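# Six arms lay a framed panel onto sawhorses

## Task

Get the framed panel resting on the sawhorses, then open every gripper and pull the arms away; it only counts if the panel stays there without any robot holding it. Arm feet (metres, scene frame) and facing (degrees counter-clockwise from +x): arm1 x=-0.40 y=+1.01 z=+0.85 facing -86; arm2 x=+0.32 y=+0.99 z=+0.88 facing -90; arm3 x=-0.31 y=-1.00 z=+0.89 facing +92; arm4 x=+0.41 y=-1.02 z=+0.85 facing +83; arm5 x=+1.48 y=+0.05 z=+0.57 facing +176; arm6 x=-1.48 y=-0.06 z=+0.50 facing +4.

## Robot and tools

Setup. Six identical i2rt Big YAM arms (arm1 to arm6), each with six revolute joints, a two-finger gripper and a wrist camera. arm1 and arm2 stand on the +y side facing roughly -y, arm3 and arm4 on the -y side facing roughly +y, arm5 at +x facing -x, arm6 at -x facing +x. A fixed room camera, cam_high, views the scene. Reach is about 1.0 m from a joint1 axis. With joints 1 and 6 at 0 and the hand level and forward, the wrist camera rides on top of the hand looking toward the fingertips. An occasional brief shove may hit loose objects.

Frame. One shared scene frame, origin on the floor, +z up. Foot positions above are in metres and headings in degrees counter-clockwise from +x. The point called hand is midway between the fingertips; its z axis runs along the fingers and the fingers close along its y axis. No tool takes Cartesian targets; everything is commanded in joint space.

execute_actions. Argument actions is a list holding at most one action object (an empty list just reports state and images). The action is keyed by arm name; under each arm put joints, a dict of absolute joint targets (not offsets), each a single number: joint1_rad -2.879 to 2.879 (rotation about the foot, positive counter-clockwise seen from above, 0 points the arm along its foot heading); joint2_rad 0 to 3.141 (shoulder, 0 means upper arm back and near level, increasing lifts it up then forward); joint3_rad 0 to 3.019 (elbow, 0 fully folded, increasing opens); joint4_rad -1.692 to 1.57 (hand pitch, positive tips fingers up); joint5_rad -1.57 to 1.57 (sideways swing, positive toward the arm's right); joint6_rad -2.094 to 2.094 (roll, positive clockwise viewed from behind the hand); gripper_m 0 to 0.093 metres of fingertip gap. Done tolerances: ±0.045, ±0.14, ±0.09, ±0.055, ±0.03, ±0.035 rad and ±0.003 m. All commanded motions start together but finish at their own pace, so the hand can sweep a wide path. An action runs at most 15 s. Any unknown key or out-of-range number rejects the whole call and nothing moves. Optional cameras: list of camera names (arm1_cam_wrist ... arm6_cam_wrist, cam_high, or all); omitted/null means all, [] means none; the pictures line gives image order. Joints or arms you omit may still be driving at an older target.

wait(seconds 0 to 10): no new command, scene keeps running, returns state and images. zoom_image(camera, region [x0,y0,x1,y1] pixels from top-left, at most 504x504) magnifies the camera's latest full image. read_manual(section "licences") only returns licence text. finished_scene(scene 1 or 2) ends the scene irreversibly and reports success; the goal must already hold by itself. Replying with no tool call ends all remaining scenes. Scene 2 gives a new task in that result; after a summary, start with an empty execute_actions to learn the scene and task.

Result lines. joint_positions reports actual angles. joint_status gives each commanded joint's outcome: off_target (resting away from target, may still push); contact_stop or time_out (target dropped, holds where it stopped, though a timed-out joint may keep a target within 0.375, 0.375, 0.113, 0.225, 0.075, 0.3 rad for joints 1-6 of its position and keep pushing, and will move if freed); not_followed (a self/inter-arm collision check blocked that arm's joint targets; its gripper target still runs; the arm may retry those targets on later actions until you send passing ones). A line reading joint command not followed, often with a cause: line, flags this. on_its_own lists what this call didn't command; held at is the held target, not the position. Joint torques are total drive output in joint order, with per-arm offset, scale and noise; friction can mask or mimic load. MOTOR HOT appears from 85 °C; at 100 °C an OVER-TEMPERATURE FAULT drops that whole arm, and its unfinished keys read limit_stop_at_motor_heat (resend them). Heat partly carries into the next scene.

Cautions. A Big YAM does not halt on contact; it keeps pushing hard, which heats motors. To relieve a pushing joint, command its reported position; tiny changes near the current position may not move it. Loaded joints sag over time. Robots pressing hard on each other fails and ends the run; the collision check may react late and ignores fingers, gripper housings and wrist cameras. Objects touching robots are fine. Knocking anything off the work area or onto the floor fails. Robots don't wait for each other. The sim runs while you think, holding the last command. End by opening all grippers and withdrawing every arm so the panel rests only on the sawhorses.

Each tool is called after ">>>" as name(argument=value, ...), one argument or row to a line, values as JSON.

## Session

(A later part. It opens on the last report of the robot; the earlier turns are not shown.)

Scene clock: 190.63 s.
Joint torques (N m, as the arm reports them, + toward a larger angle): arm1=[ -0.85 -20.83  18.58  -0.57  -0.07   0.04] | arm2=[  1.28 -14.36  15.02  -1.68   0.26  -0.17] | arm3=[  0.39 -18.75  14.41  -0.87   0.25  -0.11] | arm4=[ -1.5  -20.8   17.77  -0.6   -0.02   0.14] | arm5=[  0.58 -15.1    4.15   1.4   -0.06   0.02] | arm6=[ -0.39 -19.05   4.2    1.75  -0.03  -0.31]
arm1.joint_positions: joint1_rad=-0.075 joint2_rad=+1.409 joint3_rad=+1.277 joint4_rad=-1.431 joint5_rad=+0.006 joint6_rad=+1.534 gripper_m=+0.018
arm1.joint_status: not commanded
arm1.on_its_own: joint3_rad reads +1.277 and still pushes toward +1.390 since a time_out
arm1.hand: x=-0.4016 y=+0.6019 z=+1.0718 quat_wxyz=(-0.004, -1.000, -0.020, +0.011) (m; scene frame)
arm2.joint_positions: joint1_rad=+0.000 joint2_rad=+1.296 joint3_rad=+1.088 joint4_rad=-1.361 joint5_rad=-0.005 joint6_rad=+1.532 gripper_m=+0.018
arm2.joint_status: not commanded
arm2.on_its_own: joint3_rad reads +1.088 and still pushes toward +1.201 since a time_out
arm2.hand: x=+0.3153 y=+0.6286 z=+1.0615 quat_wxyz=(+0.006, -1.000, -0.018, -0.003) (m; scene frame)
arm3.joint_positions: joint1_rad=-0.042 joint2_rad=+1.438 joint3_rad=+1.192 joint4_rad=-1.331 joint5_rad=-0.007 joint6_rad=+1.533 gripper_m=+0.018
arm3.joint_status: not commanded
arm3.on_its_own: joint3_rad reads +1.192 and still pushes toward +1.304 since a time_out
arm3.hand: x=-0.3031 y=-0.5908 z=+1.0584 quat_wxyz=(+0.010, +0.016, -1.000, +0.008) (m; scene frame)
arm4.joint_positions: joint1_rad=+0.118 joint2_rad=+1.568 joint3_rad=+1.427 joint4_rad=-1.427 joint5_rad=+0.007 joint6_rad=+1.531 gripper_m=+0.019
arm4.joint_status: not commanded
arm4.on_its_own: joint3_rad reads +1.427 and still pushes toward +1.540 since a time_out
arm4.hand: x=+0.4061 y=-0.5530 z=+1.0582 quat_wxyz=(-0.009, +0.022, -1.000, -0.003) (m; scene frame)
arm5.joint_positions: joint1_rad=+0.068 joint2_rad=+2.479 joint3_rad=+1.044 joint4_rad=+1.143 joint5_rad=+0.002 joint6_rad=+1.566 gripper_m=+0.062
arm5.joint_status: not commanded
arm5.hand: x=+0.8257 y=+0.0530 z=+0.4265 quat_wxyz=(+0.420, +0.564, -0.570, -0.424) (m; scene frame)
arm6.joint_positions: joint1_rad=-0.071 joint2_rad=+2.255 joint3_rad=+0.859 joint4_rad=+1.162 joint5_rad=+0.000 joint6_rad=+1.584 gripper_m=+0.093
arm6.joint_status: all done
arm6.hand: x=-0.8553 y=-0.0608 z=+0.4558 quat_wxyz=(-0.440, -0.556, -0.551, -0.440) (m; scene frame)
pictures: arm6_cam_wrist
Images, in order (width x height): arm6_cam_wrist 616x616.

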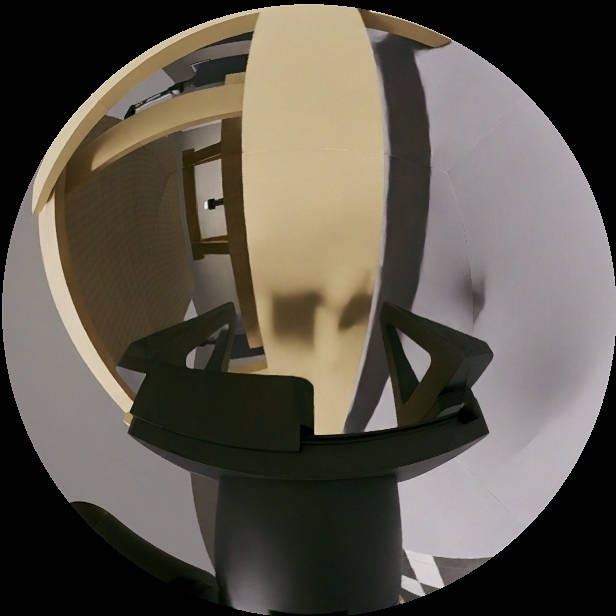

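>>> execute_actions(
  actions=[
    {"arm6":{"joints":{"joint3_rad":0.95,"joint4_rad":1.02}}},
  ],
  cameras=[],
)

>>> execute_actions(
  actions=[
    {"arm6":{"joints":{"gripper_m":0}}},
  ],
  cameras=[],
)

>>> execute_actions(
  actions=[
    {"arm5":{"joints":{"joint2_rad":2.46,"joint3_rad":1.5,"joint4_rad":0.97}},"arm6":{"joints":{"joint2_rad":2.28,"joint3_rad":1.39,"joint4_rad":0.91}}},
  ],
  cameras=["cam_high"],
)

Scene clock: 197.20 s.
Joint torques (N m, as the arm reports them, + toward a larger angle): arm1=[ -0.85 -20.81  18.53  -0.52  -0.05   0.04] | arm2=[  1.29 -14.37  15.03  -1.69   0.26  -0.17] | arm3=[  0.43 -18.79  14.4   -0.88   0.25  -0.11] | arm4=[ -1.43 -20.82  17.84  -0.56  -0.02   0.15] | arm5=[  0.19 -14.14   4.16   1.33  -0.07  -0.01] | arm6=[ -0.37 -19.68   5.1    1.7   -0.02  -0.31]
arm1.joint_positions: joint1_rad=-0.075 joint2_rad=+1.409 joint3_rad=+1.277 joint4_rad=-1.431 joint5_rad=+0.006 joint6_rad=+1.534 gripper_m=+0.018
arm1.joint_status: not commanded
arm1.on_its_own: joint3_rad reads +1.277 and still pushes toward +1.390 since a time_out
arm1.hand: x=-0.4016 y=+0.6019 z=+1.0718 quat_wxyz=(-0.004, -1.000, -0.020, +0.011) (m; scene frame)
arm2.joint_positions: joint1_rad=+0.000 joint2_rad=+1.296 joint3_rad=+1.088 joint4_rad=-1.361 joint5_rad=-0.005 joint6_rad=+1.532 gripper_m=+0.018
arm2.joint_status: not commanded
arm2.on_its_own: joint3_rad reads +1.088 and still pushes toward +1.201 since a time_out
arm2.hand: x=+0.3153 y=+0.6286 z=+1.0615 quat_wxyz=(+0.006, -1.000, -0.018, -0.003) (m; scene frame)
arm3.joint_positions: joint1_rad=-0.042 joint2_rad=+1.438 joint3_rad=+1.192 joint4_rad=-1.331 joint5_rad=-0.007 joint6_rad=+1.533 gripper_m=+0.018
arm3.joint_status: not commanded
arm3.on_its_own: joint3_rad reads +1.192 and still pushes toward +1.304 since a time_out
arm3.hand: x=-0.3031 y=-0.5908 z=+1.0584 quat_wxyz=(+0.010, +0.016, -1.000, +0.008) (m; scene frame)
arm4.joint_positions: joint1_rad=+0.118 joint2_rad=+1.568 joint3_rad=+1.427 joint4_rad=-1.427 joint5_rad=+0.007 joint6_rad=+1.531 gripper_m=+0.019
arm4.joint_status: not commanded
arm4.on_its_own: joint3_rad reads +1.427 and still pushes toward +1.540 since a time_out
arm4.hand: x=+0.4061 y=-0.5530 z=+1.0582 quat_wxyz=(-0.009, +0.022, -1.000, -0.003) (m; scene frame)
arm5.joint_positions: joint1_rad=+0.068 joint2_rad=+2.479 joint3_rad=+1.044 joint4_rad=+1.143 joint5_rad=+0.002 joint6_rad=+1.566 gripper_m=+0.062
arm5.joint_status: not commanded
arm5.hand: x=+0.8257 y=+0.0530 z=+0.4265 quat_wxyz=(+0.420, +0.564, -0.570, -0.424) (m; scene frame)
arm6.joint_positions: joint1_rad=-0.071 joint2_rad=+2.255 joint3_rad=+0.935 joint4_rad=+1.032 joint5_rad=+0.000 joint6_rad=+1.584 gripper_m=+0.093
arm6.joint_status: all done
arm6.hand: x=-0.8302 y=-0.0609 z=+0.4493 quat_wxyz=(-0.425, -0.568, -0.563, -0.425) (m; scene frame)
pictures: none
No camera images: the call's "cameras" was empty. Leave "cameras" out to get every camera's image.

Scene clock: 197.90 s.
Joint torques (N m, as the arm reports them, + toward a larger angle): arm1=[ -0.83 -20.85  18.5   -0.5   -0.05   0.03] | arm2=[  1.28 -14.37  15.01  -1.68   0.26  -0.17] | arm3=[  0.33 -18.76  14.43  -0.86   0.26  -0.11] | arm4=[ -1.27 -20.86  17.83  -0.66  -0.04   0.14] | arm5=[  0.43 -14.48   4.12   1.39  -0.08   0.  ] | arm6=[ -0.43 -20.24   5.25   2.19   0.    -0.24]
arm1.joint_positions: joint1_rad=-0.075 joint2_rad=+1.409 joint3_rad=+1.277 joint4_rad=-1.431 joint5_rad=+0.006 joint6_rad=+1.534 gripper_m=+0.018
arm1.joint_status: not commanded
arm1.on_its_own: joint3_rad reads +1.277 and still pushes toward +1.390 since a time_out
arm1.hand: x=-0.4016 y=+0.6019 z=+1.0718 quat_wxyz=(-0.004, -1.000, -0.020, +0.011) (m; scene frame)
arm2.joint_positions: joint1_rad=+0.000 joint2_rad=+1.296 joint3_rad=+1.088 joint4_rad=-1.361 joint5_rad=-0.005 joint6_rad=+1.532 gripper_m=+0.018
arm2.joint_status: not commanded
arm2.on_its_own: joint3_rad reads +1.088 and still pushes toward +1.201 since a time_out
arm2.hand: x=+0.3153 y=+0.6286 z=+1.0615 quat_wxyz=(+0.006, -1.000, -0.018, -0.003) (m; scene frame)
arm3.joint_positions: joint1_rad=-0.042 joint2_rad=+1.438 joint3_rad=+1.192 joint4_rad=-1.331 joint5_rad=-0.007 joint6_rad=+1.533 gripper_m=+0.018
arm3.joint_status: not commanded
arm3.on_its_own: joint3_rad reads +1.192 and still pushes toward +1.304 since a time_out
arm3.hand: x=-0.3031 y=-0.5908 z=+1.0584 quat_wxyz=(+0.010, +0.016, -1.000, +0.008) (m; scene frame)
arm4.joint_positions: joint1_rad=+0.118 joint2_rad=+1.568 joint3_rad=+1.427 joint4_rad=-1.427 joint5_rad=+0.007 joint6_rad=+1.531 gripper_m=+0.019
arm4.joint_status: not commanded
arm4.on_its_own: joint3_rad reads +1.427 and still pushes toward +1.540 since a time_out
arm4.hand: x=+0.4061 y=-0.5530 z=+1.0582 quat_wxyz=(-0.009, +0.022, -1.000, -0.003) (m; scene frame)
arm5.joint_positions: joint1_rad=+0.068 joint2_rad=+2.479 joint3_rad=+1.044 joint4_rad=+1.143 joint5_rad=+0.002 joint6_rad=+1.566 gripper_m=+0.062
arm5.joint_status: not commanded
arm5.hand: x=+0.8257 y=+0.0530 z=+0.4265 quat_wxyz=(+0.420, +0.564, -0.570, -0.424) (m; scene frame)
arm6.joint_positions: joint1_rad=-0.071 joint2_rad=+2.257 joint3_rad=+0.935 joint4_rad=+1.022 joint5_rad=-0.001 joint6_rad=+1.578 gripper_m=+0.063
arm6.joint_status: gripper_m off_target (ended at +0.063, target +0.000)
arm6.hand: x=-0.8313 y=-0.0608 z=+0.4457 quat_wxyz=(-0.422, -0.568, -0.567, -0.420) (m; scene frame)
pictures: none
No camera images: the call's "cameras" was empty. Leave "cameras" out to get every camera's image.

Scene clock: 200.33 s.
Joint torques (N m, as the arm reports them, + toward a larger angle): arm1=[ -0.98 -20.8   18.52  -0.55  -0.06   0.03] | arm2=[  1.29 -14.37  15.02  -1.68   0.26  -0.17] | arm3=[  0.35 -18.79  14.41  -0.86   0.26  -0.11] | arm4=[ -1.14 -20.77  17.85  -0.57  -0.04   0.16] | arm5=[  1.56 -25.05  16.54   4.21  -0.11   0.28] | arm6=[  0.48 -28.46  14.82   4.94  -0.11   0.11]
arm1.joint_positions: joint1_rad=-0.075 joint2_rad=+1.409 joint3_rad=+1.277 joint4_rad=-1.431 joint5_rad=+0.006 joint6_rad=+1.534 gripper_m=+0.018
arm1.joint_status: not commanded
arm1.on_its_own: joint3_rad reads +1.277 and still pushes toward +1.390 since a time_out
arm1.hand: x=-0.4016 y=+0.6019 z=+1.0718 quat_wxyz=(-0.004, -1.000, -0.020, +0.011) (m; scene frame)
arm2.joint_positions: joint1_rad=+0.000 joint2_rad=+1.296 joint3_rad=+1.088 joint4_rad=-1.361 joint5_rad=-0.005 joint6_rad=+1.532 gripper_m=+0.018
arm2.joint_status: not commanded
arm2.on_its_own: joint3_rad reads +1.088 and still pushes toward +1.201 since a time_out
arm2.hand: x=+0.3153 y=+0.6286 z=+1.0615 quat_wxyz=(+0.006, -1.000, -0.018, -0.003) (m; scene frame)
arm3.joint_positions: joint1_rad=-0.042 joint2_rad=+1.438 joint3_rad=+1.192 joint4_rad=-1.331 joint5_rad=-0.007 joint6_rad=+1.533 gripper_m=+0.018
arm3.joint_status: not commanded
arm3.on_its_own: joint3_rad reads +1.192 and still pushes toward +1.304 since a time_out
arm3.hand: x=-0.3031 y=-0.5908 z=+1.0584 quat_wxyz=(+0.010, +0.016, -1.000, +0.008) (m; scene frame)
arm4.joint_positions: joint1_rad=+0.118 joint2_rad=+1.568 joint3_rad=+1.427 joint4_rad=-1.427 joint5_rad=+0.007 joint6_rad=+1.531 gripper_m=+0.019
arm4.joint_status: not commanded
arm4.on_its_own: joint3_rad reads +1.427 and still pushes toward +1.540 since a time_out
arm4.hand: x=+0.4061 y=-0.5530 z=+1.0582 quat_wxyz=(-0.009, +0.022, -1.000, -0.003) (m; scene frame)
arm5.joint_positions: joint1_rad=+0.057 joint2_rad=+2.543 joint3_rad=+1.366 joint4_rad=+0.902 joint5_rad=+0.003 joint6_rad=+1.531 gripper_m=+0.062
arm5.joint_status: joint3_rad time_out (moved +0.322 of +0.456); joint4_rad time_out (moved -0.241 of -0.173); the others done
arm5.on_its_own: joint3_rad reads +1.366 and still pushes toward +1.478 since a time_out; joint4_rad reads +0.902 and still pushes toward +0.970 since a time_out
arm5.hand: x=+0.7191 y=+0.0630 z=+0.4340 quat_wxyz=(+0.414, +0.567, -0.560, -0.439) (m; scene frame)
arm6.joint_positions: joint1_rad=-0.083 joint2_rad=+2.352 joint3_rad=+1.242 joint4_rad=+0.845 joint5_rad=+0.001 joint6_rad=+1.546 gripper_m=+0.063
arm6.joint_status: joint3_rad time_out (moved +0.307 of +0.455); joint4_rad time_out (moved -0.177 of -0.112); the others done
arm6.on_its_own: joint3_rad reads +1.242 and still pushes toward +1.355 since a time_out; joint4_rad reads +0.845 and still pushes toward +0.910 since a time_out
arm6.hand: x=-0.7308 y=-0.0706 z=+0.4541 quat_wxyz=(-0.442, -0.556, -0.565, -0.420) (m; scene frame)
pictures: cam_high
Images, in order (width x height): cam_high 504x504.

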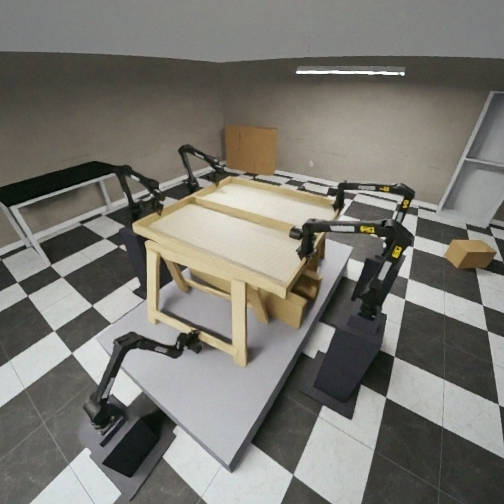

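>>> execute_actions(
  actions=[
    {"arm5":{"joints":{"joint1_rad":0.09,"joint2_rad":2.60,"joint3_rad":1.85,"joint4_rad":0.73}},"arm6":{"joints":{"joint1_rad":-0.05,"joint2_rad":2.42,"joint3_rad":1.70,"joint4_rad":0.70}}},
  ],
  cameras=["cam_high"],
)

Scene clock: 208.30 s.
Joint torques (N m, as the arm reports them, + toward a larger angle): arm1=[ -0.84 -20.74  18.6   -0.55  -0.05   0.03] | arm2=[  1.29 -14.35  15.02  -1.68   0.27  -0.17] | arm3=[  0.38 -18.83  14.4   -0.87   0.25  -0.11] | arm4=[ -1.55 -20.96  17.9   -0.57  -0.04   0.16] | arm5=[  0.98 -23.76  18.25   2.04  -0.91   0.27] | arm6=[  0.61 -26.59  16.09   2.99  -0.73   0.07]
arm1.joint_positions: joint1_rad=-0.075 joint2_rad=+1.409 joint3_rad=+1.277 joint4_rad=-1.431 joint5_rad=+0.006 joint6_rad=+1.534 gripper_m=+0.018
arm1.joint_status: not commanded
arm1.on_its_own: joint3_rad reads +1.277 and still pushes toward +1.390 since a time_out
arm1.hand: x=-0.4016 y=+0.6019 z=+1.0718 quat_wxyz=(-0.004, -1.000, -0.020, +0.011) (m; scene frame)
arm2.joint_positions: joint1_rad=+0.000 joint2_rad=+1.296 joint3_rad=+1.088 joint4_rad=-1.361 joint5_rad=-0.005 joint6_rad=+1.532 gripper_m=+0.018
arm2.joint_status: not commanded
arm2.on_its_own: joint3_rad reads +1.088 and still pushes toward +1.201 since a time_out
arm2.hand: x=+0.3153 y=+0.6286 z=+1.0615 quat_wxyz=(+0.006, -1.000, -0.018, -0.003) (m; scene frame)
arm3.joint_positions: joint1_rad=-0.042 joint2_rad=+1.438 joint3_rad=+1.192 joint4_rad=-1.331 joint5_rad=-0.007 joint6_rad=+1.533 gripper_m=+0.018
arm3.joint_status: not commanded
arm3.on_its_own: joint3_rad reads +1.192 and still pushes toward +1.304 since a time_out
arm3.hand: x=-0.3031 y=-0.5908 z=+1.0584 quat_wxyz=(+0.010, +0.016, -1.000, +0.008) (m; scene frame)
arm4.joint_positions: joint1_rad=+0.118 joint2_rad=+1.568 joint3_rad=+1.427 joint4_rad=-1.427 joint5_rad=+0.007 joint6_rad=+1.531 gripper_m=+0.019
arm4.joint_status: not commanded
arm4.on_its_own: joint3_rad reads +1.427 and still pushes toward +1.540 since a time_out
arm4.hand: x=+0.4061 y=-0.5530 z=+1.0582 quat_wxyz=(-0.009, +0.022, -1.000, -0.003) (m; scene frame)
arm5.joint_positions: joint1_rad=+0.078 joint2_rad=+2.638 joint3_rad=+1.644 joint4_rad=+0.720 joint5_rad=+0.026 joint6_rad=+1.535 gripper_m=+0.061
arm5.joint_status: joint3_rad time_out (moved +0.278 of +0.484); the others done
arm5.on_its_own: joint3_rad reads +1.644 and still pushes toward +1.757 since a time_out (your +1.850 is given up)
arm5.hand: x=+0.6435 y=+0.0506 z=+0.4333 quat_wxyz=(+0.414, +0.567, -0.560, -0.440) (m; scene frame)
arm6.joint_positions: joint1_rad=-0.064 joint2_rad=+2.445 joint3_rad=+1.494 joint4_rad=+0.682 joint5_rad=+0.016 joint6_rad=+1.549 gripper_m=+0.062
arm6.joint_status: joint3_rad time_out (moved +0.252 of +0.458); the others done
arm6.on_its_own: joint3_rad reads +1.494 and still pushes toward +1.607 since a time_out (your +1.700 is given up)
arm6.hand: x=-0.6599 y=-0.0585 z=+0.4543 quat_wxyz=(-0.440, -0.555, -0.567, -0.420) (m; scene frame)
pictures: cam_high
Images, in order (width x height): cam_high 504x504.

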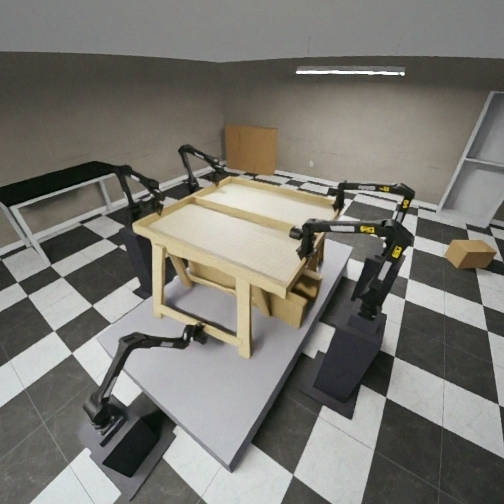

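>>> execute_actions(
  actions=[
    {"arm5":{"joints":{"joint1_rad":0.10,"joint2_rad":2.69,"joint3_rad":2.10,"joint4_rad":0.58}},"arm6":{"joints":{"joint1_rad":-0.04,"joint2_rad":2.50,"joint3_rad":1.94,"joint4_rad":0.57}}},
  ],
  cameras=["cam_high","arm5_cam_wrist","arm6_cam_wrist"],
)

Scene clock: 216.93 s.
Joint torques (N m, as the arm reports them, + toward a larger angle): arm1=[ -0.88 -20.9   18.53  -0.6   -0.05   0.02] | arm2=[  1.31 -14.39  15.02  -1.67   0.27  -0.17] | arm3=[  0.36 -18.74  14.41  -0.88   0.26  -0.11] | arm4=[ -1.38 -20.51  17.74  -0.51  -0.03   0.13] | arm5=[ -2.48 -27.47  19.57   2.52  -0.34  -0.08] | arm6=[ -1.63 -29.59  17.11   3.78  -0.02  -0.26]
arm1.joint_positions: joint1_rad=-0.075 joint2_rad=+1.409 joint3_rad=+1.277 joint4_rad=-1.431 joint5_rad=+0.006 joint6_rad=+1.534 gripper_m=+0.018
arm1.joint_status: not commanded
arm1.on_its_own: joint3_rad reads +1.277 and still pushes toward +1.390 since a time_out
arm1.hand: x=-0.4016 y=+0.6019 z=+1.0718 quat_wxyz=(-0.004, -1.000, -0.020, +0.011) (m; scene frame)
arm2.joint_positions: joint1_rad=+0.000 joint2_rad=+1.296 joint3_rad=+1.088 joint4_rad=-1.361 joint5_rad=-0.005 joint6_rad=+1.532 gripper_m=+0.018
arm2.joint_status: not commanded
arm2.on_its_own: joint3_rad reads +1.088 and still pushes toward +1.201 since a time_out
arm2.hand: x=+0.3153 y=+0.6286 z=+1.0615 quat_wxyz=(+0.006, -1.000, -0.018, -0.003) (m; scene frame)
arm3.joint_positions: joint1_rad=-0.042 joint2_rad=+1.438 joint3_rad=+1.192 joint4_rad=-1.331 joint5_rad=-0.007 joint6_rad=+1.533 gripper_m=+0.018
arm3.joint_status: not commanded
arm3.on_its_own: joint3_rad reads +1.192 and still pushes toward +1.304 since a time_out
arm3.hand: x=-0.3031 y=-0.5908 z=+1.0584 quat_wxyz=(+0.010, +0.016, -1.000, +0.008) (m; scene frame)
arm4.joint_positions: joint1_rad=+0.118 joint2_rad=+1.568 joint3_rad=+1.427 joint4_rad=-1.427 joint5_rad=+0.007 joint6_rad=+1.531 gripper_m=+0.019
arm4.joint_status: not commanded
arm4.on_its_own: joint3_rad reads +1.427 and still pushes toward +1.540 since a time_out
arm4.hand: x=+0.4061 y=-0.5530 z=+1.0582 quat_wxyz=(-0.009, +0.022, -1.000, -0.003) (m; scene frame)
arm5.joint_positions: joint1_rad=+0.131 joint2_rad=+2.748 joint3_rad=+1.914 joint4_rad=+0.559 joint5_rad=+0.010 joint6_rad=+1.572 gripper_m=+0.059
arm5.joint_status: joint3_rad time_out (moved +0.270 of +0.456); the others done
arm5.on_its_own: joint3_rad reads +1.914 and still pushes toward +2.027 since a time_out
arm5.hand: x=+0.5851 y=+0.0004 z=+0.4299 quat_wxyz=(+0.438, +0.575, -0.552, -0.416) (m; scene frame)
arm6.joint_positions: joint1_rad=-0.023 joint2_rad=+2.538 joint3_rad=+1.716 joint4_rad=+0.534 joint5_rad=+0.000 joint6_rad=+1.580 gripper_m=+0.060
arm6.joint_status: joint3_rad time_out (moved +0.222 of +0.446); the others done
arm6.on_its_own: joint3_rad reads +1.716 and still pushes toward +1.829 since a time_out (your +1.940 is given up)
arm6.hand: x=-0.6077 y=-0.0199 z=+0.4487 quat_wxyz=(-0.415, -0.553, -0.578, -0.434) (m; scene frame)
pictures: arm5_cam_wrist, arm6_cam_wrist, cam_high
Images, in order (width x height): arm5_cam_wrist 616x616, arm6_cam_wrist 616x616, cam_high 504x504.

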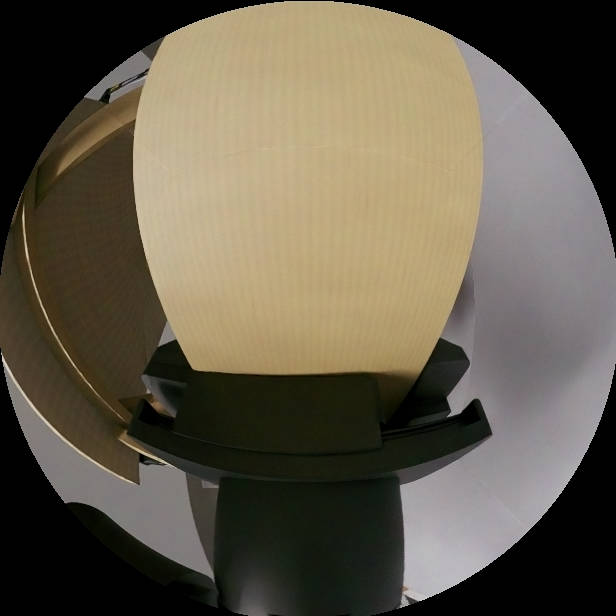

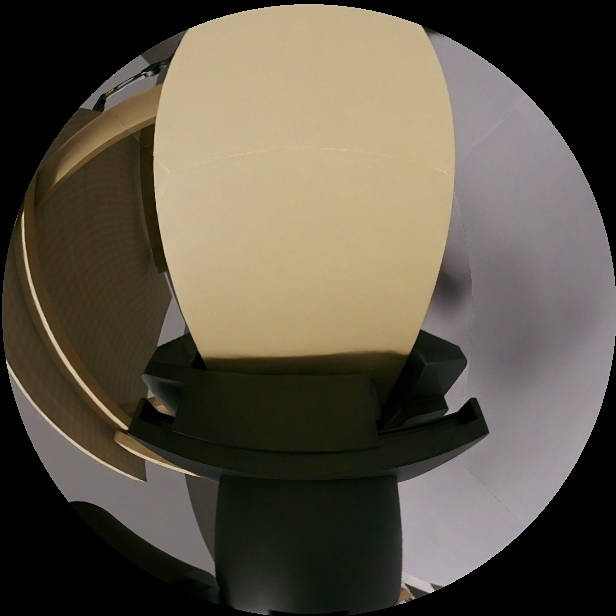

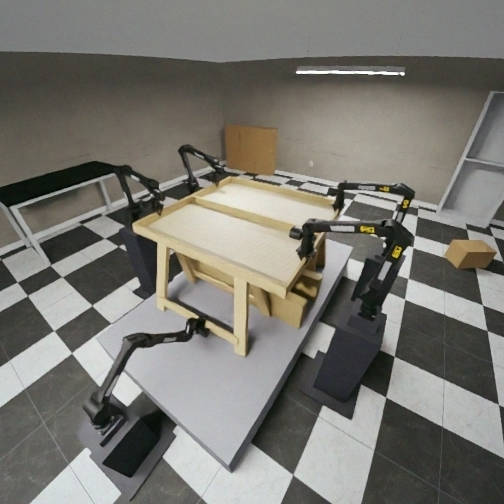

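>>> execute_actions(
  actions=[
    {"arm1":{"joints":{"joint2_rad":1.388,"joint3_rad":1.233,"joint4_rad":-1.325}},"arm2":{"joints":{"joint2_rad":1.28,"joint3_rad":1.043,"joint4_rad":-1.245}},"arm3":{"joints":{"joint2_rad":1.424,"joint3_rad":1.153,"joint4_rad":-1.222}},"arm4":{"joints":{"joint2_rad":1.54,"joint3_rad":1.38,"joint4_rad":-1.322}},"arm5":{"joints":{"joint1_rad":0.131,"joint2_rad":2.74,"joint3_rad":1.914,"joint4_rad":0.559,"gripper_m":0.093}},"arm6":{"joints":{"joint1_rad":-0.023,"joint2_rad":2.53,"joint3_rad":1.716,"joint4_rad":0.534,"gripper_m":0.093}}},
  ],
  cameras=[],
)

>>> execute_actions(
  actions=[
    {"arm1":{"joints":{"joint2_rad":1.41,"joint3_rad":1.20}},"arm2":{"joints":{"joint2_rad":1.30,"joint3_rad":1.01}},"arm3":{"joints":{"joint2_rad":1.445,"joint3_rad":1.12}},"arm4":{"joints":{"joint2_rad":1.565,"joint3_rad":1.35}},"arm5":{"joints":{"joint2_rad":2.63,"joint3_rad":1.64,"joint4_rad":0.73}},"arm6":{"joints":{"joint2_rad":2.43,"joint3_rad":1.49,"joint4_rad":0.69}}},
  ],
  cameras=["cam_high"],
)

Scene clock: 233.80 s.
Joint torques (N m, as the arm reports them, + toward a larger angle): arm1=[ -0.77 -17.97  12.94   0.22   0.1    0.02] | arm2=[  1.42 -10.92   9.81  -0.08   0.28  -0.17] | arm3=[  0.38 -15.69   8.87   1.03   0.23  -0.12] | arm4=[ -1.68 -16.64  10.49   1.36   0.07   0.15] | arm5=[  0.32 -23.05   9.92   1.99  -0.14  -0.13] | arm6=[ -0.31 -27.24   8.42   2.41  -0.07  -0.26]
arm1.joint_positions: joint1_rad=-0.075 joint2_rad=+1.428 joint3_rad=+1.188 joint4_rad=-1.322 joint5_rad=+0.003 joint6_rad=+1.534 gripper_m=+0.018
arm1.joint_status: all done
arm1.hand: x=-0.4018 y=+0.6017 z=+1.0310 quat_wxyz=(-0.005, -1.000, -0.020, +0.009) (m; scene frame)
arm2.joint_positions: joint1_rad=+0.000 joint2_rad=+1.321 joint3_rad=+1.003 joint4_rad=-1.246 joint5_rad=-0.005 joint6_rad=+1.532 gripper_m=+0.018
arm2.joint_status: all done
arm2.hand: x=+0.3154 y=+0.6293 z=+1.0218 quat_wxyz=(+0.004, -1.000, -0.018, -0.003) (m; scene frame)
arm3.joint_positions: joint1_rad=-0.042 joint2_rad=+1.470 joint3_rad=+1.124 joint4_rad=-1.229 joint5_rad=-0.006 joint6_rad=+1.533 gripper_m=+0.018
arm3.joint_status: all done
arm3.hand: x=-0.3034 y=-0.5893 z=+1.0214 quat_wxyz=(+0.010, +0.016, -1.000, +0.006) (m; scene frame)
arm4.joint_positions: joint1_rad=+0.118 joint2_rad=+1.590 joint3_rad=+1.357 joint4_rad=-1.337 joint5_rad=+0.005 joint6_rad=+1.531 gripper_m=+0.018
arm4.joint_status: all done
arm4.hand: x=+0.4060 y=-0.5517 z=+1.0223 quat_wxyz=(-0.007, +0.022, -1.000, -0.002) (m; scene frame)
arm5.joint_positions: joint1_rad=+0.133 joint2_rad=+2.749 joint3_rad=+1.904 joint4_rad=+0.556 joint5_rad=+0.005 joint6_rad=+1.574 gripper_m=+0.093
arm5.joint_status: all done
arm5.hand: x=+0.5892 y=-0.0014 z=+0.4233 quat_wxyz=(+0.436, +0.579, -0.554, -0.410) (m; scene frame)
arm6.joint_positions: joint1_rad=-0.022 joint2_rad=+2.539 joint3_rad=+1.708 joint4_rad=+0.530 joint5_rad=+0.001 joint6_rad=+1.580 gripper_m=+0.093
arm6.joint_status: all done
arm6.hand: x=-0.6109 y=-0.0196 z=+0.4433 quat_wxyz=(-0.412, -0.556, -0.580, -0.430) (m; scene frame)
pictures: none
No camera images: the call's "cameras" was empty. Leave "cameras" out to get every camera's image.

Scene clock: 235.00 s.
Joint torques (N m, as the arm reports them, + toward a larger angle): arm1=[ -0.95 -15.76  10.51   0.21   0.08   0.04] | arm2=[ 1.3  -9.51  7.71 -0.13  0.28 -0.17] | arm3=[  0.43 -13.99   7.     0.99   0.23  -0.12] | arm4=[ -1.95 -14.78   8.21   1.12   0.09   0.17] | arm5=[  0.05 -22.11   7.94   2.7   -0.11  -0.11] | arm6=[ -0.37 -26.89   6.36   2.98  -0.07  -0.26]
arm1.joint_positions: joint1_rad=-0.075 joint2_rad=+1.428 joint3_rad=+1.185 joint4_rad=-1.320 joint5_rad=+0.003 joint6_rad=+1.534 gripper_m=+0.018
arm1.joint_status: all done
arm1.hand: x=-0.4018 y=+0.6024 z=+1.0299 quat_wxyz=(-0.004, -1.000, -0.020, +0.009) (m; scene frame)
arm2.joint_positions: joint1_rad=+0.000 joint2_rad=+1.321 joint3_rad=+1.001 joint4_rad=-1.245 joint5_rad=-0.005 joint6_rad=+1.532 gripper_m=+0.018
arm2.joint_status: all done
arm2.hand: x=+0.3154 y=+0.6299 z=+1.0209 quat_wxyz=(+0.004, -1.000, -0.018, -0.003) (m; scene frame)
arm3.joint_positions: joint1_rad=-0.042 joint2_rad=+1.470 joint3_rad=+1.121 joint4_rad=-1.227 joint5_rad=-0.006 joint6_rad=+1.533 gripper_m=+0.018
arm3.joint_status: all done
arm3.hand: x=-0.3034 y=-0.5900 z=+1.0203 quat_wxyz=(+0.010, +0.016, -1.000, +0.007) (m; scene frame)
arm4.joint_positions: joint1_rad=+0.118 joint2_rad=+1.589 joint3_rad=+1.353 joint4_rad=-1.334 joint5_rad=+0.005 joint6_rad=+1.531 gripper_m=+0.018
arm4.joint_status: all done
arm4.hand: x=+0.4060 y=-0.5522 z=+1.0212 quat_wxyz=(-0.007, +0.022, -1.000, -0.002) (m; scene frame)
arm5.joint_positions: joint1_rad=+0.133 joint2_rad=+2.640 joint3_rad=+1.635 joint4_rad=+0.707 joint5_rad=+0.004 joint6_rad=+1.574 gripper_m=+0.093
arm5.joint_status: all done
arm5.hand: x=+0.6498 y=+0.0018 z=+0.4248 quat_wxyz=(+0.433, +0.581, -0.556, -0.407) (m; scene frame)
arm6.joint_positions: joint1_rad=-0.022 joint2_rad=+2.457 joint3_rad=+1.496 joint4_rad=+0.672 joint5_rad=+0.001 joint6_rad=+1.580 gripper_m=+0.093
arm6.joint_status: all done
arm6.hand: x=-0.6627 y=-0.0220 z=+0.4429 quat_wxyz=(-0.415, -0.553, -0.578, -0.433) (m; scene frame)
pictures: cam_high
Images, in order (width x height): cam_high 504x504.

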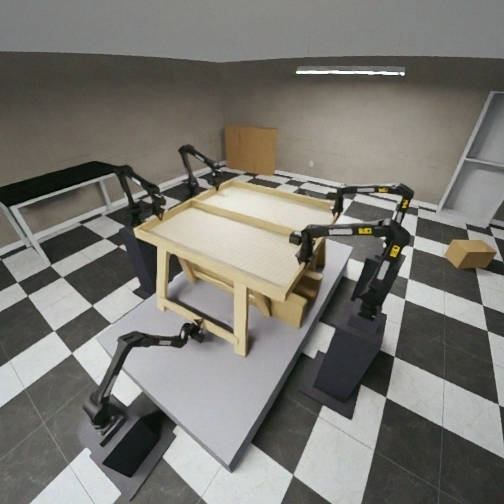

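Resting.

>>> execute_actions(
  actions=[
    {"arm1":{"joints":{"gripper_m":0.093}},"arm2":{"joints":{"gripper_m":0.093}},"arm3":{"joints":{"gripper_m":0.093}},"arm4":{"joints":{"gripper_m":0.093}},"arm5":{"joints":{"joint2_rad":2.53,"joint3_rad":1.37,"joint4_rad":0.91}},"arm6":{"joints":{"joint2_rad":2.34,"joint3_rad":1.24,"joint4_rad":0.86}}},
  ],
  cameras=[],
)

>>> execute_actions(
  actions=[
    {"arm1":{"joints":{"joint2_rad":1.23,"joint3_rad":1.43,"joint4_rad":-1.62}},"arm2":{"joints":{"joint2_rad":1.12,"joint3_rad":1.25,"joint4_rad":-1.545}},"arm3":{"joints":{"joint2_rad":1.27,"joint3_rad":1.37,"joint4_rad":-1.53}},"arm4":{"joints":{"joint2_rad":1.39,"joint3_rad":1.6,"joint4_rad":-1.63}},"arm5":{"joints":{"joint2_rad":2.4,"joint3_rad":0.75,"joint4_rad":1.4}},"arm6":{"joints":{"joint2_rad":2.15,"joint3_rad":0.65,"joint4_rad":1.27}}},
  ],
  cameras=[],
)

>>> execute_actions(
  actions=[
    {"arm1":{"joints":{"joint2_rad":0.6}},"arm2":{"joints":{"joint2_rad":0.6}},"arm3":{"joints":{"joint2_rad":0.6}},"arm4":{"joints":{"joint2_rad":0.6}}},
  ],
  cameras=["cam_high"],
)

Scene clock: 252.13 s.
Joint torques (N m, as the arm reports them, + toward a larger angle): arm1=[ -0.79 -14.17  10.61   0.23   0.08   0.03] | arm2=[ 1.28 -9.39  7.71 -0.12  0.18 -0.16] | arm3=[  0.38 -12.07   7.12   1.04   0.16  -0.1 ] | arm4=[ -1.33 -15.1    8.19   1.24   0.19   0.17] | arm5=[  0.35 -19.17   6.86   2.57  -0.13  -0.12] | arm6=[ -0.38 -23.55   6.53   3.29  -0.07  -0.26]
arm1.joint_positions: joint1_rad=-0.075 joint2_rad=+1.415 joint3_rad=+1.185 joint4_rad=-1.320 joint5_rad=+0.003 joint6_rad=+1.534 gripper_m=+0.093
arm1.joint_status: all done
arm1.hand: x=-0.4017 y=+0.6030 z=+1.0350 quat_wxyz=(-0.011, -1.000, -0.020, +0.009) (m; scene frame)
arm2.joint_positions: joint1_rad=+0.000 joint2_rad=+1.319 joint3_rad=+1.001 joint4_rad=-1.245 joint5_rad=-0.002 joint6_rad=+1.530 gripper_m=+0.093
arm2.joint_status: all done
arm2.hand: x=+0.3149 y=+0.6299 z=+1.0214 quat_wxyz=(+0.003, -1.000, -0.018, -0.002) (m; scene frame)
arm3.joint_positions: joint1_rad=-0.042 joint2_rad=+1.447 joint3_rad=+1.121 joint4_rad=-1.227 joint5_rad=-0.004 joint6_rad=+1.532 gripper_m=+0.093
arm3.joint_status: all done
arm3.hand: x=-0.3030 y=-0.5901 z=+1.0292 quat_wxyz=(+0.009, +0.016, -1.000, -0.005) (m; scene frame)
arm4.joint_positions: joint1_rad=+0.118 joint2_rad=+1.589 joint3_rad=+1.353 joint4_rad=-1.333 joint5_rad=+0.002 joint6_rad=+1.531 gripper_m=+0.093
arm4.joint_status: all done
arm4.hand: x=+0.4056 y=-0.5521 z=+1.0214 quat_wxyz=(-0.006, +0.022, -1.000, -0.002) (m; scene frame)
arm5.joint_positions: joint1_rad=+0.133 joint2_rad=+2.539 joint3_rad=+1.364 joint4_rad=+0.885 joint5_rad=+0.003 joint6_rad=+1.574 gripper_m=+0.093
arm5.joint_status: all done
arm5.hand: x=+0.7206 y=+0.0057 z=+0.4330 quat_wxyz=(+0.436, +0.579, -0.554, -0.410) (m; scene frame)
arm6.joint_positions: joint1_rad=-0.022 joint2_rad=+2.360 joint3_rad=+1.229 joint4_rad=+0.835 joint5_rad=+0.001 joint6_rad=+1.580 gripper_m=+0.093
arm6.joint_status: all done
arm6.hand: x=-0.7389 y=-0.0256 z=+0.4402 quat_wxyz=(-0.413, -0.555, -0.579, -0.431) (m; scene frame)
pictures: none
No camera images: the call's "cameras" was empty. Leave "cameras" out to get every camera's image.

Scene clock: 253.47 s.
Joint torques (N m, as the arm reports them, + toward a larger angle): arm1=[ -0.87 -10.12  10.6    0.41   0.07   0.01] | arm2=[ 1.28 -5.92  9.31 -0.21  0.15 -0.17] | arm3=[ 0.37 -9.34  9.35  0.49  0.14 -0.11] | arm4=[-0.98 -9.4  10.71  0.82  0.18  0.09] | arm5=[  0.25 -11.91   1.53   2.7   -0.13  -0.08] | arm6=[ -0.4  -14.3    3.05   3.45  -0.08  -0.26]
arm1.joint_positions: joint1_rad=-0.075 joint2_rad=+1.223 joint3_rad=+1.421 joint4_rad=-1.612 joint5_rad=+0.003 joint6_rad=+1.534 gripper_m=+0.093
arm1.joint_status: all done
arm1.hand: x=-0.3994 y=+0.6409 z=+1.1944 quat_wxyz=(-0.078, -0.997, -0.021, +0.010) (m; scene frame)
arm2.joint_positions: joint1_rad=+0.000 joint2_rad=+1.121 joint3_rad=+1.226 joint4_rad=-1.537 joint5_rad=-0.002 joint6_rad=+1.530 gripper_m=+0.093
arm2.joint_status: all done
arm2.hand: x=+0.3149 y=+0.6536 z=+1.1706 quat_wxyz=(-0.062, -0.998, -0.019, +0.000) (m; scene frame)
arm3.joint_positions: joint1_rad=-0.042 joint2_rad=+1.265 joint3_rad=+1.345 joint4_rad=-1.515 joint5_rad=-0.003 joint6_rad=+1.531 gripper_m=+0.093
arm3.joint_status: all done
arm3.hand: x=-0.3009 y=-0.6108 z=+1.1819 quat_wxyz=(+0.007, +0.016, -0.998, -0.064) (m; scene frame)
arm4.joint_positions: joint1_rad=+0.118 joint2_rad=+1.379 joint3_rad=+1.577 joint4_rad=-1.620 joint5_rad=+0.002 joint6_rad=+1.531 gripper_m=+0.093
arm4.joint_status: all done
arm4.hand: x=+0.4040 y=-0.5940 z=+1.1953 quat_wxyz=(-0.007, +0.022, -0.997, -0.075) (m; scene frame)
arm5.joint_positions: joint1_rad=+0.133 joint2_rad=+2.389 joint3_rad=+0.749 joint4_rad=+1.373 joint5_rad=+0.003 joint6_rad=+1.574 gripper_m=+0.093
arm5.joint_status: all done
arm5.hand: x=+0.9203 y=+0.0168 z=+0.4599 quat_wxyz=(+0.442, +0.574, -0.549, -0.416) (m; scene frame)
arm6.joint_positions: joint1_rad=-0.022 joint2_rad=+2.142 joint3_rad=+0.642 joint4_rad=+1.242 joint5_rad=+0.001 joint6_rad=+1.580 gripper_m=+0.093
arm6.joint_status: all done
arm6.hand: x=-0.9267 y=-0.0342 z=+0.4762 quat_wxyz=(-0.424, -0.546, -0.571, -0.443) (m; scene frame)
pictures: none
No camera images: the call's "cameras" was empty. Leave "cameras" out to get every camera's image.

Scene clock: 255.10 s.
Joint torques (N m, as the arm reports them, + toward a larger angle): arm1=[-0.59  2.3   8.76  1.45  0.06 -0.04] | arm2=[ 1.29  1.48  8.79  0.75  0.14 -0.2 ] | arm3=[ 0.27  1.44  8.26  1.51  0.12 -0.17] | arm4=[-0.99  4.97  6.26  2.03  0.11  0.07] | arm5=[  0.22 -11.7    1.56   2.79  -0.1   -0.1 ] | arm6=[ -0.37 -14.42   2.95   3.41  -0.08  -0.26]
arm1.joint_positions: joint1_rad=-0.075 joint2_rad=+0.601 joint3_rad=+1.421 joint4_rad=-1.615 joint5_rad=+0.003 joint6_rad=+1.534 gripper_m=+0.093
arm1.joint_status: all done
arm1.hand: x=-0.3975 y=+0.8297 z=+1.3567 quat_wxyz=(-0.379, -0.925, -0.021, +0.015) (m; scene frame)
arm2.joint_positions: joint1_rad=+0.000 joint2_rad=+0.600 joint3_rad=+1.226 joint4_rad=-1.541 joint5_rad=-0.002 joint6_rad=+1.530 gripper_m=+0.093
arm2.joint_status: all done
arm2.hand: x=+0.3152 y=+0.7768 z=+1.3040 quat_wxyz=(-0.315, -0.949, -0.018, +0.006) (m; scene frame)
arm3.joint_positions: joint1_rad=-0.042 joint2_rad=+0.602 joint3_rad=+1.345 joint4_rad=-1.515 joint5_rad=-0.003 joint6_rad=+1.531 gripper_m=+0.093
arm3.joint_status: all done
arm3.hand: x=-0.2995 y=-0.7903 z=+1.3723 quat_wxyz=(-0.001, +0.014, -0.923, -0.385) (m; scene frame)
arm4.joint_positions: joint1_rad=+0.118 joint2_rad=+0.594 joint3_rad=+1.598 joint4_rad=-1.623 joint5_rad=+0.002 joint6_rad=+1.531 gripper_m=+0.093
arm4.joint_status: all done
arm4.hand: x=+0.4027 y=-0.8704 z=+1.4257 quat_wxyz=(-0.014, +0.021, -0.888, -0.459) (m; scene frame)
arm5.joint_positions: joint1_rad=+0.133 joint2_rad=+2.389 joint3_rad=+0.749 joint4_rad=+1.373 joint5_rad=+0.003 joint6_rad=+1.574 gripper_m=+0.093
arm5.joint_status: not commanded
arm5.hand: x=+0.9203 y=+0.0168 z=+0.4599 quat_wxyz=(+0.442, +0.574, -0.549, -0.416) (m; scene frame)
arm6.joint_positions: joint1_rad=-0.022 joint2_rad=+2.142 joint3_rad=+0.642 joint4_rad=+1.242 joint5_rad=+0.001 joint6_rad=+1.580 gripper_m=+0.093
arm6.joint_status: not commanded
arm6.hand: x=-0.9267 y=-0.0342 z=+0.4762 quat_wxyz=(-0.424, -0.546, -0.571, -0.443) (m; scene frame)
pictures: cam_high
Images, in order (width x height): cam_high 504x504.

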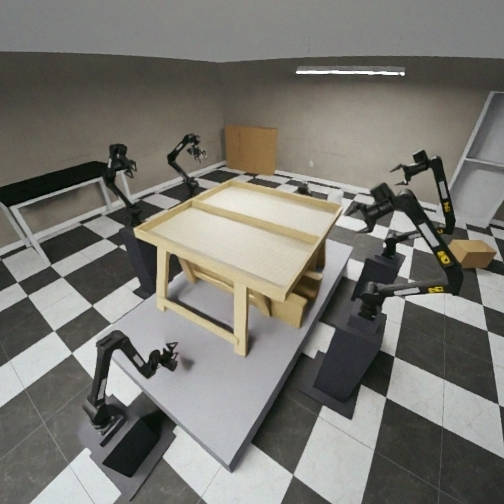

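>>> finished_scene(
  scene=2,
)

The scene is finished: the task was done.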